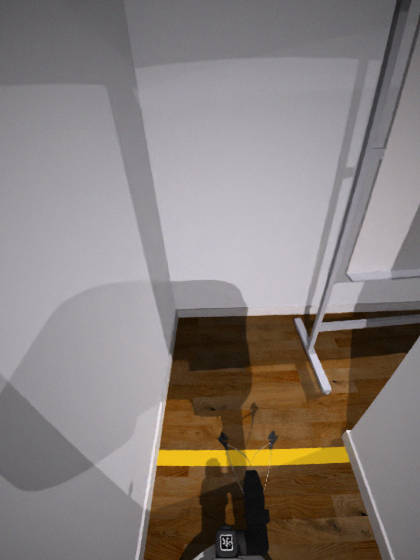

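Post is about 0.5 m right of the hand.

>>> execute_actions(actions=[{"r1":{"base":{"translate_m":0.45}},"r2":{"joints":{"arm_m":0.2}}}], cameras=[])

>>> execute_actions(actions=[{"r1":{"base":{"strafe_m":-0.06},"pace":"slow"},"r2":{"base":{"translate_m":0.1}}}], cameras=["r2_wrist_camera"])

Scene clock: 36.67 s.
r1.base_odometry: x=-2.408 y=+1.278 heading=+2.801 (m, m, rad; r1's odometry frame)
r1.turned_by_wheels: +0.000 (rad since the last result)
r1.turned_by_imu: -0.003 (rad since the last result)
r1.base_tilt: forward=+0.5 right=+0.3 (deg)
r1.lidar_m: 0.47 0.50 0.54 0.51 0.54 0.72 1.88 0.64 0.46 0.41 0.44 0.53
r1.base_status: done
r1.joint_positions: lift_m=+0.400 arm_m=+0.149 wrist_yaw_rad=-0.003 wrist_pitch_rad=-0.013 wrist_roll_rad=-0.001 gripper_m=+0.030
r1.joint_status: not commanded
r1.motor_effort: lift_m=+23(23) arm_m=+8(7) wrist_yaw_rad=+8(35) wrist_pitch_rad=-8(10) wrist_roll_rad=+1(2) gripper_m=-13(10) wheel_0=+2(9) wheel_1=+3(10) wheel_2=-4(23) (%)
r1.hand_pose: x=+0.6078 y=-0.0883 z=+0.5816 quat_wxyz=(+1.000, +0.000, -0.006, -0.002) (m; r1's base frame)
r1.wrist_depth_mm: 891 - 259 115 1336 741 521 / 891 - - 115 1366 750 517 / 891 - - 116 1397 759 521 / 917 1863 - 116 1397 768 530 / 904 - - 117 1255 759 530 / 891 1661 195 117 189 699 521 / 878 1138 1336 112 1205 647 530
r2.base_odometry: x=+2.400 y=+0.450 heading=+0.000 (m, m, rad; r2's odometry frame)
r2.turned_by_wheels: +0.000 (rad since the last result)
r2.turned_by_imu: -0.001 (rad since the last result)
r2.base_tilt: forward=+0.0 right=-0.8 (deg)
r2.lidar_m: 0.85 0.49 0.35 0.32 0.36 0.51 1.54 0.92 0.66 0.63 0.67 1.09
r2.base_status: not commanded
r2.joint_positions: lift_m=+0.400 arm_m=+0.199 wrist_yaw_rad=+0.000 wrist_pitch_rad=-0.015 wrist_roll_rad=-0.004 gripper_m=+0.140
r2.joint_status: all done
r2.motor_effort: lift_m=+21(21) arm_m=+8(9) wrist_yaw_rad=-1(2) wrist_pitch_rad=-6(6) wrist_roll_rad=+0(1) gripper_m=+2(1) wheel_0=+3(3) wheel_1=+1(1) wheel_2=-2(2) (%)
r2.hand_pose: x=+0.6579 y=-0.0874 z=+0.5824 quat_wxyz=(+1.000, -0.002, -0.007, +0.000) (m; r2's base frame)
r2.wrist_depth_mm: 647 960 1229 1229 732 750 759 / 647 960 1229 1205 732 741 759 / 647 946 1229 1229 1205 1205 1205 / 640 946 1229 1229 1205 1229 1229 / 634 917 1205 1205 1229 1205 1205 / 621 778 1229 1229 741 723 1229 / 609 809 1205 112 723 1182 1182
pictures: none
No camera images: the call's "cameras" was empty. Leave "cameras" out to get every camera's image.

Scene clock: 38.40 s.
r1.base_odometry: x=-2.388 y=+1.334 heading=+2.804 (m, m, rad; r1's odometry frame)
r1.turned_by_wheels: +0.003 (rad since the last result)
r1.turned_by_imu: +0.008 (rad since the last result)
r1.base_tilt: forward=+0.3 right=+0.3 (deg)
r1.lidar_m: 0.47 0.50 0.58 0.55 0.60 0.81 1.65 0.54 0.39 0.36 0.39 0.53
r1.base_status: done
r1.joint_positions: lift_m=+0.400 arm_m=+0.149 wrist_yaw_rad=+0.018 wrist_pitch_rad=-0.013 wrist_roll_rad=-0.001 gripper_m=+0.030
r1.joint_status: not commanded
r1.on_its_own: wrist_yaw_rad is at rest, and its effort (-53) is outside its rest range (-13 to +13)
r1.motor_effort: lift_m=+23(23) arm_m=+7(8) wrist_yaw_rad=-53(53) wrist_pitch_rad=-7(10) wrist_roll_rad=+2(3) gripper_m=-10(11) wheel_0=+28(27) wheel_1=+7(8) wheel_2=+5(4) (%)
r1.hand_pose: x=+0.6096 y=-0.0822 z=+0.5817 quat_wxyz=(+1.000, +0.000, -0.006, +0.009) (m; r1's base frame)
r1.wrist_depth_mm: 904 1255 259 115 1708 707 496 / 904 1281 - 115 1464 723 488 / 917 1281 - 116 1537 732 492 / 891 1308 - 116 1537 732 496 / 904 1255 - 116 1308 741 492 / 904 1281 194 117 187 683 488 / 878 1098 1366 112 1255 615 500
r2.base_odometry: x=+2.500 y=+0.450 heading=+0.000 (m, m, rad; r2's odometry frame)
r2.turned_by_wheels: +0.000 (rad since the last result)
r2.turned_by_imu: +0.000 (rad since the last result)
r2.base_tilt: forward=+0.0 right=-0.8 (deg)
r2.lidar_m: 0.76 0.51 0.36 0.32 0.37 0.51 1.58 0.94 0.66 0.62 0.64 0.80
r2.base_status: done
r2.joint_positions: lift_m=+0.400 arm_m=+0.199 wrist_yaw_rad=+0.000 wrist_pitch_rad=-0.015 wrist_roll_rad=-0.004 gripper_m=+0.140
r2.joint_status: not commanded
r2.motor_effort: lift_m=+21(21) arm_m=+8(8) wrist_yaw_rad=-1(2) wrist_pitch_rad=-6(6) wrist_roll_rad=-3(0) gripper_m=+3(2) wheel_0=+2(7) wheel_1=+1(10) wheel_2=-1(7) (%)
r2.hand_pose: x=+0.6579 y=-0.0874 z=+0.5824 quat_wxyz=(+1.000, -0.002, -0.007, +0.000) (m; r2's base frame)
r2.wrist_depth_mm: 647 960 1118 1118 634 640 661 / 654 960 1118 1118 634 640 661 / 647 946 1118 1118 1118 1118 1118 / 640 931 1098 1098 1098 1118 1098 / 627 917 1118 1098 1098 1098 1118 / 621 778 1098 1098 615 1098 1098 / 603 809 1118 112 621 634 647
pictures: r2_wrist_camera
camera_calibration (this result's frames):
r2_wrist_camera: T_world_to_cam=[[-0.00183037, -0.999008, -0.0444878, -0.0563924], [0.0271144, 0.0444219, -0.998645, 0.629457], [0.999631, -0.00303415, 0.0270062, -0.443841], [0, 0, 0, 1]] pos_world=[0.426507, -0.0856449, 0.638081]
Images, in order (width x height): r2_wrist_camera 616x392.

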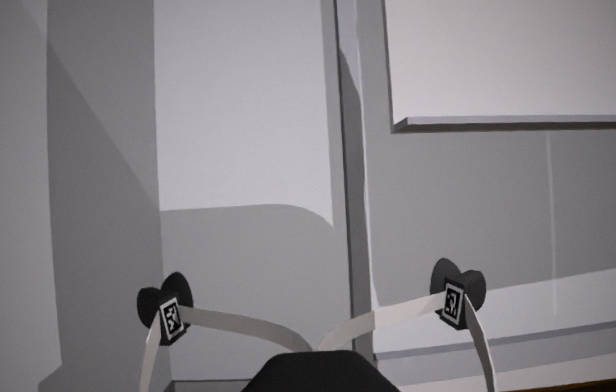

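>>> execute_actions(actions=[{"r1":{"base":{"translate_m":0.09},"joints":{"gripper_m":0.06}},"r2":{"base":{"translate_m":0.45}}}], cameras=[])

>>> execute_actions(actions=[{"r2":{"joints":{"gripper_m":-0.01}}}], cameras=[])

>>> execute_actions(actions=[{"r1":{"base":{"translate_m":0.12},"pace":"slow"},"r2":{"base":{"translate_m":-0.3},"joints":{"wrist_yaw_rad":0.15},"pace":"slow"}}], cameras=[])

>>> execute_actions(actions=[{"r1":{"base":{"translate_m":0.14},"pace":"slow"},"r2":{"base":{"translate_m":-0.25},"joints":{"wrist_yaw_rad":0.3},"pace":"slow"}}], cameras=["r2_head_camera","r1_head_camera"])

Scene clock: 42.40 s.
r1.base_odometry: x=-2.473 y=+1.364 heading=+2.804 (m, m, rad; r1's odometry frame)
r1.turned_by_wheels: +0.000 (rad since the last result)
r1.turned_by_imu: +0.022 (rad since the last result)
r1.base_tilt: forward=+0.5 right=+0.4 (deg)
r1.lidar_m: 0.48 0.50 0.57 0.54 0.58 0.84 1.52 0.54 0.39 0.35 0.40 0.54
r1.base_status: done
r1.joint_positions: lift_m=+0.400 arm_m=+0.149 wrist_yaw_rad=-0.005 wrist_pitch_rad=-0.013 wrist_roll_rad=-0.001 gripper_m=+0.060
r1.joint_status: all done
r1.motor_effort: lift_m=+23(23) arm_m=+7(7) wrist_yaw_rad=+12(53) wrist_pitch_rad=-8(9) wrist_roll_rad=+2(3) gripper_m=-1(10) wheel_0=+1(25) wheel_1=+2(12) wheel_2=-7(20) (%)
r1.hand_pose: x=+0.6076 y=-0.0890 z=+0.5817 quat_wxyz=(+1.000, -0.001, -0.006, -0.003) (m; r1's base frame)
r1.wrist_depth_mm: 917 - 259 117 1336 707 488 / 917 - - 117 1366 715 477 / 917 - - 118 1397 715 484 / 931 1756 - 118 1430 715 484 / 917 1863 - 119 1205 723 488 / 917 1708 201 119 198 647 484 / 904 1138 1308 113 1182 603 492
r2.base_odometry: x=+2.950 y=+0.451 heading=+0.001 (m, m, rad; r2's odometry frame)
r2.turned_by_wheels: +0.000 (rad since the last result)
r2.turned_by_imu: +0.000 (rad since the last result)
r2.base_tilt: forward=+0.0 right=-0.8 (deg)
r2.lidar_m: 0.34 0.51 0.35 0.31 0.36 0.50 1.49 0.93 0.68 0.63 0.80 0.34
r2.base_status: done
r2.joint_positions: lift_m=+0.400 arm_m=+0.199 wrist_yaw_rad=+0.000 wrist_pitch_rad=-0.015 wrist_roll_rad=-0.004 gripper_m=+0.140
r2.joint_status: not commanded
r2.motor_effort: lift_m=+21(21) arm_m=+8(8) wrist_yaw_rad=+0(0) wrist_pitch_rad=-6(6) wrist_roll_rad=-1(1) gripper_m=+2(1) wheel_0=+3(8) wheel_1=+2(4) wheel_2=-2(8) (%)
r2.hand_pose: x=+0.6579 y=-0.0874 z=+0.5824 quat_wxyz=(+1.000, -0.002, -0.007, +0.000) (m; r2's base frame)
r2.wrist_depth_mm: 640 661 654 161 647 647 647 / 640 647 654 161 654 647 647 / 634 661 654 160 647 647 647 / 634 661 654 161 647 654 647 / 621 654 654 161 647 647 647 / 609 647 654 160 647 654 647 / 591 654 654 112 654 647 647
pictures: none
No camera images: the call's "cameras" was empty. Leave "cameras" out to get every camera's image.

Scene clock: 44.83 s.
r1.base_odometry: x=-2.473 y=+1.364 heading=+2.804 (m, m, rad; r1's odometry frame)
r1.turned_by_wheels: +0.000 (rad since the last result)
r1.turned_by_imu: +0.000 (rad since the last result)
r1.base_tilt: forward=+0.4 right=+0.3 (deg)
r1.lidar_m: 0.47 0.49 0.59 0.55 0.57 0.80 1.49 0.55 0.40 0.35 0.39 0.52
r1.base_status: not commanded
r1.joint_positions: lift_m=+0.400 arm_m=+0.149 wrist_yaw_rad=-0.005 wrist_pitch_rad=-0.013 wrist_roll_rad=-0.001 gripper_m=+0.060
r1.joint_status: not commanded
r1.motor_effort: lift_m=+23(23) arm_m=+7(7) wrist_yaw_rad=+13(13) wrist_pitch_rad=-8(9) wrist_roll_rad=+3(5) gripper_m=-4(4) wheel_0=+1(1) wheel_1=+2(2) wheel_2=-8(7) (%)
r1.hand_pose: x=+0.6076 y=-0.0890 z=+0.5817 quat_wxyz=(+1.000, -0.001, -0.006, -0.003) (m; r1's base frame)
r1.wrist_depth_mm: 917 - 259 117 1336 691 488 / 917 - - 117 1366 707 480 / 917 - - 118 1397 715 480 / 917 1808 - 118 1397 715 488 / 931 1808 - 119 1205 723 484 / 917 1708 201 119 197 654 484 / 891 1138 1336 113 1205 609 488
r2.base_odometry: x=+2.950 y=+0.451 heading=+0.001 (m, m, rad; r2's odometry frame)
r2.turned_by_wheels: +0.000 (rad since the last result)
r2.turned_by_imu: -0.001 (rad since the last result)
r2.base_tilt: forward=+0.0 right=-0.8 (deg)
r2.lidar_m: 0.38 0.49 0.36 0.32 0.34 0.53 1.53 0.89 0.67 0.62 0.82 0.33
r2.base_status: not commanded
r2.joint_positions: lift_m=+0.400 arm_m=+0.199 wrist_yaw_rad=+0.001 wrist_pitch_rad=-0.015 wrist_roll_rad=-0.004 gripper_m=-0.010
r2.joint_status: all done
r2.motor_effort: lift_m=+21(21) arm_m=+8(8) wrist_yaw_rad=-3(4) wrist_pitch_rad=-6(6) wrist_roll_rad=-2(1) gripper_m=-8(2) wheel_0=+3(3) wheel_1=+2(2) wheel_2=-2(2) (%)
r2.hand_pose: x=+0.6580 y=-0.0871 z=+0.5824 quat_wxyz=(+1.000, -0.002, -0.007, +0.001) (m; r2's base frame)
r2.wrist_depth_mm: 634 647 654 160 654 654 647 / 640 661 654 160 647 647 647 / 634 654 647 160 647 654 647 / 627 654 654 160 647 654 647 / 615 654 654 160 647 654 647 / 609 654 647 160 189 647 647 / 597 654 647 112 647 640 647
pictures: none
No camera images: the call's "cameras" was empty. Leave "cameras" out to get every camera's image.

Scene clock: 49.13 s.
torque_fault: r2.wrist_yaw_rad switched itself off since the last result.
r1.base_odometry: x=-2.586 y=+1.404 heading=+2.804 (m, m, rad; r1's odometry frame)
r1.turned_by_wheels: +0.000 (rad since the last result)
r1.turned_by_imu: -0.001 (rad since the last result)
r1.base_tilt: forward=+0.4 right=+0.4 (deg)
r1.lidar_m: 0.46 0.48 0.58 0.56 0.60 0.84 1.50 0.56 0.37 0.35 0.40 0.53
r1.base_status: done
r1.joint_positions: lift_m=+0.400 arm_m=+0.149 wrist_yaw_rad=+0.003 wrist_pitch_rad=-0.012 wrist_roll_rad=-0.001 gripper_m=+0.060
r1.joint_status: not commanded
r1.motor_effort: lift_m=+23(23) arm_m=+5(8) wrist_yaw_rad=-11(51) wrist_pitch_rad=-11(11) wrist_roll_rad=+2(2) gripper_m=-9(7) wheel_0=+0(4) wheel_1=+2(3) wheel_2=-1(24) (%)
r1.hand_pose: x=+0.6087 y=-0.0866 z=+0.5814 quat_wxyz=(+1.000, -0.001, -0.006, +0.001) (m; r1's base frame)
r1.wrist_depth_mm: 891 - 250 120 1397 707 496 / 904 - 379 120 1430 732 492 / 917 - - 121 1430 741 496 / 904 - - 121 1464 741 500 / 904 - - 121 1255 741 496 / 891 1661 200 122 198 668 492 / 891 1229 1336 113 1205 621 500
r2.base_odometry: x=+2.650 y=+0.450 heading=+0.000 (m, m, rad; r2's odometry frame)
r2.turned_by_wheels: +0.000 (rad since the last result)
r2.turned_by_imu: +0.013 (rad since the last result)
r2.base_tilt: forward=+0.0 right=-0.8 (deg)
r2.lidar_m: 0.36 0.48 0.35 0.34 0.37 0.54 1.71 0.91 0.62 0.63 0.66 0.61
r2.base_status: done
r2.joint_positions: lift_m=+0.400 arm_m=+0.200 wrist_yaw_rad=+0.308 wrist_pitch_rad=-0.015 wrist_roll_rad=-0.005 gripper_m=-0.010
r2.joint_status: wrist_yaw_rad torque_fault (moved +0.307 of +0.149)
r2.on_its_own: wrist_yaw_rad is off since a torque_fault, until you send "end_of_arm": "enable_torque" (your +0.150 is given up)
r2.motor_effort: lift_m=+21(21) arm_m=+1(8) wrist_yaw_rad=-1(99) wrist_pitch_rad=-7(9) wrist_roll_rad=-1(0) gripper_m=-12(15) wheel_0=-6(21) wheel_1=-5(8) wheel_2=+7(25) (%)
r2.hand_pose: x=+0.6721 y=+0.0041 z=+0.5823 quat_wxyz=(+0.988, -0.001, -0.008, +0.153) (m; r2's base frame)
r2.wrist_depth_mm: 436 559 809 172 891 831 778 / 436 559 809 172 904 842 768 / 436 559 809 172 891 831 788 / 430 554 788 171 904 820 778 / 427 549 788 171 904 842 778 / 424 539 683 171 188 831 798 / 415 508 683 112 904 820 788
pictures: none
No camera images: the call's "cameras" was empty. Leave "cameras" out to get every camera's image.

not run: a stop came earlier in this reply.

>>> execute_actions(actions=[{"r1":{"base":{"translate_m":0.11},"pace":"slow"},"r2":{"base":{"translate_m":-0.25},"pace":"slow"}}], cameras=[])

>>> execute_actions(actions=[{"r1":{"base":{"translate_m":0.16},"pace":"slow"},"r2":{"base":{"translate_m":-0.25},"pace":"slow"}}], cameras=["r2_head_camera","r1_head_camera"])

Scene clock: 54.07 s.
r1.base_odometry: x=-2.690 y=+1.441 heading=+2.804 (m, m, rad; r1's odometry frame)
r1.turned_by_wheels: +0.000 (rad since the last result)
r1.turned_by_imu: -0.001 (rad since the last result)
r1.base_tilt: forward=+0.4 right=+0.4 (deg)
r1.lidar_m: 0.45 0.42 0.59 0.56 0.60 0.83 1.48 0.55 0.37 0.37 0.38 0.55
r1.base_status: done
r1.joint_positions: lift_m=+0.400 arm_m=+0.149 wrist_yaw_rad=+0.002 wrist_pitch_rad=-0.013 wrist_roll_rad=-0.001 gripper_m=+0.060
r1.joint_status: not commanded
r1.motor_effort: lift_m=+23(23) arm_m=+5(5) wrist_yaw_rad=-7(28) wrist_pitch_rad=-9(12) wrist_roll_rad=+4(2) gripper_m=-3(10) wheel_0=+1(5) wheel_1=+2(6) wheel_2=-1(16) (%)
r1.hand_pose: x=+0.6085 y=-0.0870 z=+0.5816 quat_wxyz=(+1.000, -0.001, -0.006, +0.001) (m; r1's base frame)
r1.wrist_depth_mm: 904 - 248 134 1366 707 492 / 904 - 421 134 1397 723 488 / 904 - - 134 1430 732 492 / 917 - - 135 1464 750 492 / 917 - - 135 1255 741 496 / 904 1756 198 135 195 676 492 / 891 1308 1281 120 1229 621 500
r2.base_odometry: x=+2.400 y=+0.450 heading=+0.000 (m, m, rad; r2's odometry frame)
r2.turned_by_wheels: +0.000 (rad since the last result)
r2.turned_by_imu: -0.001 (rad since the last result)
r2.base_tilt: forward=+0.1 right=-0.8 (deg)
r2.lidar_m: 0.41 0.51 0.35 0.34 0.35 0.54 1.74 0.88 0.64 0.61 0.65 0.67
r2.base_status: done
r2.joint_positions: lift_m=+0.400 arm_m=+0.200 wrist_yaw_rad=+0.463 wrist_pitch_rad=-0.015 wrist_roll_rad=-0.005 gripper_m=-0.010
r2.joint_status: not commanded
r2.on_its_own: wrist_yaw_rad is off since a torque_fault, until you send "end_of_arm": "enable_torque" (your +0.150 is given up)
r2.motor_effort: lift_m=+21(21) arm_m=+1(1) wrist_yaw_rad=-2(0) wrist_pitch_rad=-7(7) wrist_roll_rad=-1(1) gripper_m=-13(15) wheel_0=-4(6) wheel_1=-4(6) wheel_2=+7(12) (%)
r2.hand_pose: x=+0.6678 y=+0.0508 z=+0.5823 quat_wxyz=(+0.973, -0.001, -0.008, +0.230) (m; r2's base frame)
r2.wrist_depth_mm: 389 480 647 172 1160 1042 946 / 389 480 640 172 1182 1025 946 / 389 477 634 171 1160 1042 946 / 387 473 627 171 1182 1060 960 / 384 469 621 171 1182 1042 960 / 379 462 559 171 188 1042 960 / 373 442 564 112 1160 1025 960
pictures: none
No camera images: the call's "cameras" was empty. Leave "cameras" out to get every camera's image.

Scene clock: 57.83 s.
r1.base_odometry: x=-2.841 y=+1.494 heading=+2.804 (m, m, rad; r1's odometry frame)
r1.turned_by_wheels: +0.000 (rad since the last result)
r1.turned_by_imu: -0.002 (rad since the last result)
r1.base_tilt: forward=+0.4 right=+0.4 (deg)
r1.lidar_m: 0.39 0.38 0.58 0.55 0.60 0.86 1.51 0.56 0.38 0.37 0.39 0.55
r1.base_status: done
r1.joint_positions: lift_m=+0.400 arm_m=+0.149 wrist_yaw_rad=+0.002 wrist_pitch_rad=-0.013 wrist_roll_rad=-0.001 gripper_m=+0.060
r1.joint_status: not commanded
r1.motor_effort: lift_m=+23(23) arm_m=+5(5) wrist_yaw_rad=-6(37) wrist_pitch_rad=-8(10) wrist_roll_rad=+3(3) gripper_m=-6(6) wheel_0=+0(7) wheel_1=+1(3) wheel_2=-3(16) (%)
r1.hand_pose: x=+0.6086 y=-0.0868 z=+0.5817 quat_wxyz=(+1.000, -0.001, -0.006, +0.001) (m; r1's base frame)
r1.wrist_depth_mm: 1921 239 247 128 1397 707 496 / 1863 362 1863 129 1430 732 488 / 1921 1921 1921 129 1464 732 496 / 1921 1921 1921 130 1464 732 496 / 1983 1921 1921 131 1255 732 496 / 1756 1661 200 131 191 668 488 / 1366 1229 1366 116 1229 615 500
r2.base_odometry: x=+2.151 y=+0.450 heading=+0.000 (m, m, rad; r2's odometry frame)
r2.turned_by_wheels: +0.000 (rad since the last result)
r2.turned_by_imu: -0.001 (rad since the last result)
r2.base_tilt: forward=+0.0 right=-0.8 (deg)
r2.lidar_m: 0.40 0.52 0.36 0.35 0.36 0.55 1.80 0.90 0.66 0.61 0.65 0.42
r2.base_status: done
r2.joint_positions: lift_m=+0.400 arm_m=+0.200 wrist_yaw_rad=+0.540 wrist_pitch_rad=-0.015 wrist_roll_rad=-0.005 gripper_m=-0.010
r2.joint_status: not commanded
r2.on_its_own: wrist_yaw_rad is off since a torque_fault, until you send "end_of_arm": "enable_torque" (your +0.150 is given up)
r2.motor_effort: lift_m=+21(21) arm_m=+1(1) wrist_yaw_rad=+0(0) wrist_pitch_rad=-7(7) wrist_roll_rad=-2(1) gripper_m=-12(11) wheel_0=-5(8) wheel_1=-5(8) wheel_2=+8(11) (%)
r2.hand_pose: x=+0.6631 y=+0.0732 z=+0.5824 quat_wxyz=(+0.964, +0.000, -0.008, +0.267) (m; r2's base frame)
r2.wrist_depth_mm: 377 455 597 172 1366 1255 1138 / 377 455 585 172 1366 1281 1138 / 373 449 585 172 1336 1281 1160 / 373 449 580 171 1308 1308 1160 / 370 445 574 171 1281 1281 1160 / 366 439 525 171 187 1281 1160 / 362 421 525 112 1205 1205 1138
pictures: r1_head_camera, r2_head_camera
Images, in order (width x height): r1_head_camera 420x560, r2_head_camera 420x560.

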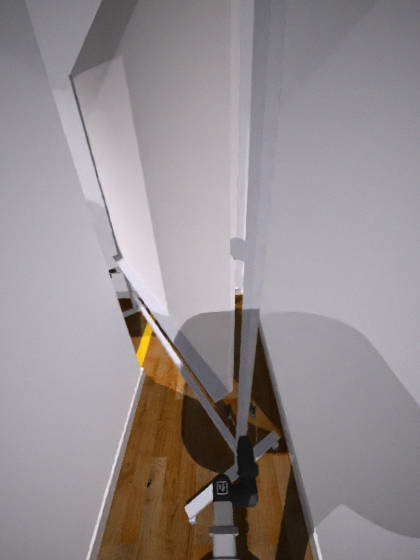

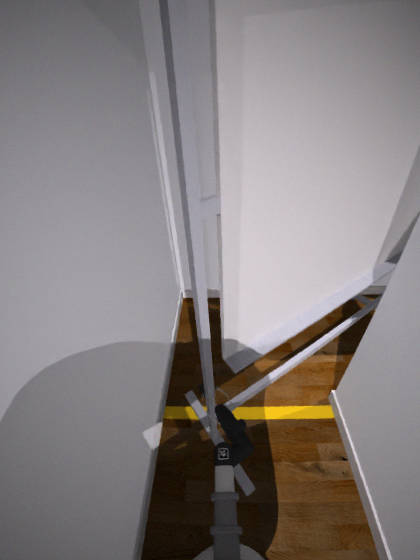

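>>> execute_actions(actions=[{"r1":{"base":{"strafe_m":-0.08},"joints":{"arm_m":0.25},"pace":"slow"},"r2":{"base":{"strafe_m":0.07},"pace":"slow"}}], cameras=[])

>>> execute_actions(actions=[{"r1":{"base":{"translate_m":0.15},"pace":"slow"},"r2":{"base":{"translate_m":-0.17},"pace":"slow"}}], cameras=["r2_head_camera","r1_head_camera"])

Scene clock: 60.73 s.
r1.base_odometry: x=-2.814 y=+1.569 heading=+2.806 (m, m, rad; r1's odometry frame)
r1.turned_by_wheels: +0.002 (rad since the last result)
r1.turned_by_imu: +0.007 (rad since the last result)
r1.base_tilt: forward=+0.5 right=+0.4 (deg)
r1.lidar_m: 0.50 0.46 0.65 0.63 0.67 0.94 1.20 0.47 0.31 0.29 0.31 0.43
r1.base_status: done
r1.joint_positions: lift_m=+0.400 arm_m=+0.247 wrist_yaw_rad=+0.007 wrist_pitch_rad=-0.015 wrist_roll_rad=-0.001 gripper_m=+0.060
r1.joint_status: all done
r1.on_its_own: wrist_yaw_rad is at rest, and its effort (-21) is outside its rest range (-13 to +13)
r1.motor_effort: lift_m=+23(23) arm_m=+15(16) wrist_yaw_rad=-21(31) wrist_pitch_rad=-1(8) wrist_roll_rad=+3(3) gripper_m=+1(6) wheel_0=+19(20) wheel_1=+7(9) wheel_2=-1(2) (%)
r1.hand_pose: x=+0.7073 y=-0.0854 z=+0.5823 quat_wxyz=(+1.000, -0.001, -0.008, +0.003) (m; r1's base frame)
r1.wrist_depth_mm: 1863 241 222 124 1430 580 399 / 1863 362 1808 125 1430 591 402 / 1863 1756 1808 125 1499 591 397 / 1863 1863 1808 125 1499 603 399 / 1863 1808 1808 126 1229 609 399 / 1863 1661 179 126 196 549 404 / 1366 931 1281 113 1138 500 402
r2.base_odometry: x=+2.151 y=+0.520 heading=+0.000 (m, m, rad; r2's odometry frame)
r2.turned_by_wheels: +0.000 (rad since the last result)
r2.turned_by_imu: -0.001 (rad since the last result)
r2.base_tilt: forward=+0.0 right=-0.8 (deg)
r2.lidar_m: 0.46 0.41 0.29 0.28 0.31 0.44 1.42 0.97 0.72 0.68 0.73 0.39
r2.base_status: done
r2.joint_positions: lift_m=+0.400 arm_m=+0.200 wrist_yaw_rad=+0.451 wrist_pitch_rad=-0.015 wrist_roll_rad=-0.005 gripper_m=-0.010
r2.joint_status: not commanded
r2.on_its_own: wrist_yaw_rad is off since a torque_fault, until you send "end_of_arm": "enable_torque" (your +0.150 is given up)
r2.motor_effort: lift_m=+21(21) arm_m=+1(1) wrist_yaw_rad=+0(0) wrist_pitch_rad=-5(7) wrist_roll_rad=-1(0) gripper_m=-7(9) wheel_0=-2(11) wheel_1=+3(9) wheel_2=-1(3) (%)
r2.hand_pose: x=+0.6684 y=+0.0470 z=+0.5825 quat_wxyz=(+0.975, -0.001, -0.008, +0.223) (m; r2's base frame)
r2.wrist_depth_mm: 336 415 559 169 1366 1255 1138 / 336 413 559 170 1366 1281 1160 / 334 410 554 169 1366 1281 1160 / 332 410 544 169 1366 1281 1182 / 330 407 539 168 1366 1308 1160 / 325 399 469 168 189 1308 1182 / 320 377 488 112 1229 1229 1160
pictures: none
No camera images: the call's "cameras" was empty. Leave "cameras" out to get every camera's image.

Scene clock: 63.73 s.
r1.base_odometry: x=-2.956 y=+1.618 heading=+2.807 (m, m, rad; r1's odometry frame)
r1.turned_by_wheels: +0.001 (rad since the last result)
r1.turned_by_imu: +0.003 (rad since the last result)
r1.base_tilt: forward=+0.4 right=+0.3 (deg)
r1.lidar_m: 0.45 0.44 0.65 0.62 0.69 0.96 1.18 0.42 0.30 0.29 0.32 0.48
r1.base_status: done
r1.joint_positions: lift_m=+0.400 arm_m=+0.249 wrist_yaw_rad=+0.002 wrist_pitch_rad=-0.014 wrist_roll_rad=-0.001 gripper_m=+0.060
r1.joint_status: not commanded
r1.motor_effort: lift_m=+23(23) arm_m=+8(15) wrist_yaw_rad=-7(22) wrist_pitch_rad=-5(6) wrist_roll_rad=+4(3) gripper_m=+0(2) wheel_0=+4(17) wheel_1=+4(7) wheel_2=-1(11) (%)
r1.hand_pose: x=+0.7081 y=-0.0869 z=+0.5819 quat_wxyz=(+1.000, -0.001, -0.007, +0.001) (m; r1's base frame)
r1.wrist_depth_mm: 244 242 1576 130 1118 569 394 / 349 1661 1618 130 1160 574 397 / 946 1661 1618 130 1160 591 392 / 1708 1618 1576 131 1205 591 394 / 1661 1661 1618 131 1025 591 394 / 1397 1708 200 131 193 535 402 / 1255 1308 1366 116 1078 492 397
r2.base_odometry: x=+1.981 y=+0.520 heading=+0.000 (m, m, rad; r2's odometry frame)
r2.turned_by_wheels: +0.000 (rad since the last result)
r2.turned_by_imu: -0.001 (rad since the last result)
r2.base_tilt: forward=+0.0 right=-0.8 (deg)
r2.lidar_m: 0.46 0.41 0.29 0.27 0.32 0.44 1.35 0.96 0.70 0.67 0.71 0.45
r2.base_status: done
r2.joint_positions: lift_m=+0.400 arm_m=+0.200 wrist_yaw_rad=+0.488 wrist_pitch_rad=-0.015 wrist_roll_rad=-0.005 gripper_m=-0.010
r2.joint_status: not commanded
r2.on_its_own: wrist_yaw_rad is off since a torque_fault, until you send "end_of_arm": "enable_torque" (your +0.150 is given up)
r2.motor_effort: lift_m=+21(21) arm_m=+1(1) wrist_yaw_rad=+0(0) wrist_pitch_rad=-7(7) wrist_roll_rad=-2(0) gripper_m=-10(14) wheel_0=-6(6) wheel_1=-6(4) wheel_2=+8(12) (%)
r2.hand_pose: x=+0.6665 y=+0.0579 z=+0.5824 quat_wxyz=(+0.970, +0.000, -0.008, +0.241) (m; r2's base frame)
r2.wrist_depth_mm: 330 404 539 173 1430 1397 750 / 330 402 535 172 1430 1430 1308 / 330 404 530 172 1366 1430 1281 / 329 399 525 172 1336 1464 1308 / 325 397 521 173 1308 1464 1308 / 320 389 455 172 187 1464 1336 / 317 373 477 112 1229 1229 1281
pictures: r1_head_camera, r2_head_camera
Images, in order (width x height): r1_head_camera 420x560, r2_head_camera 420x560.

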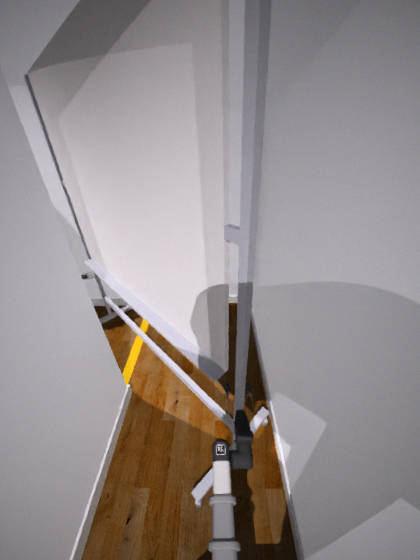

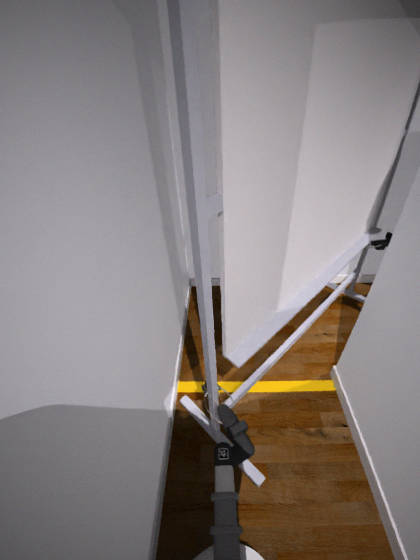

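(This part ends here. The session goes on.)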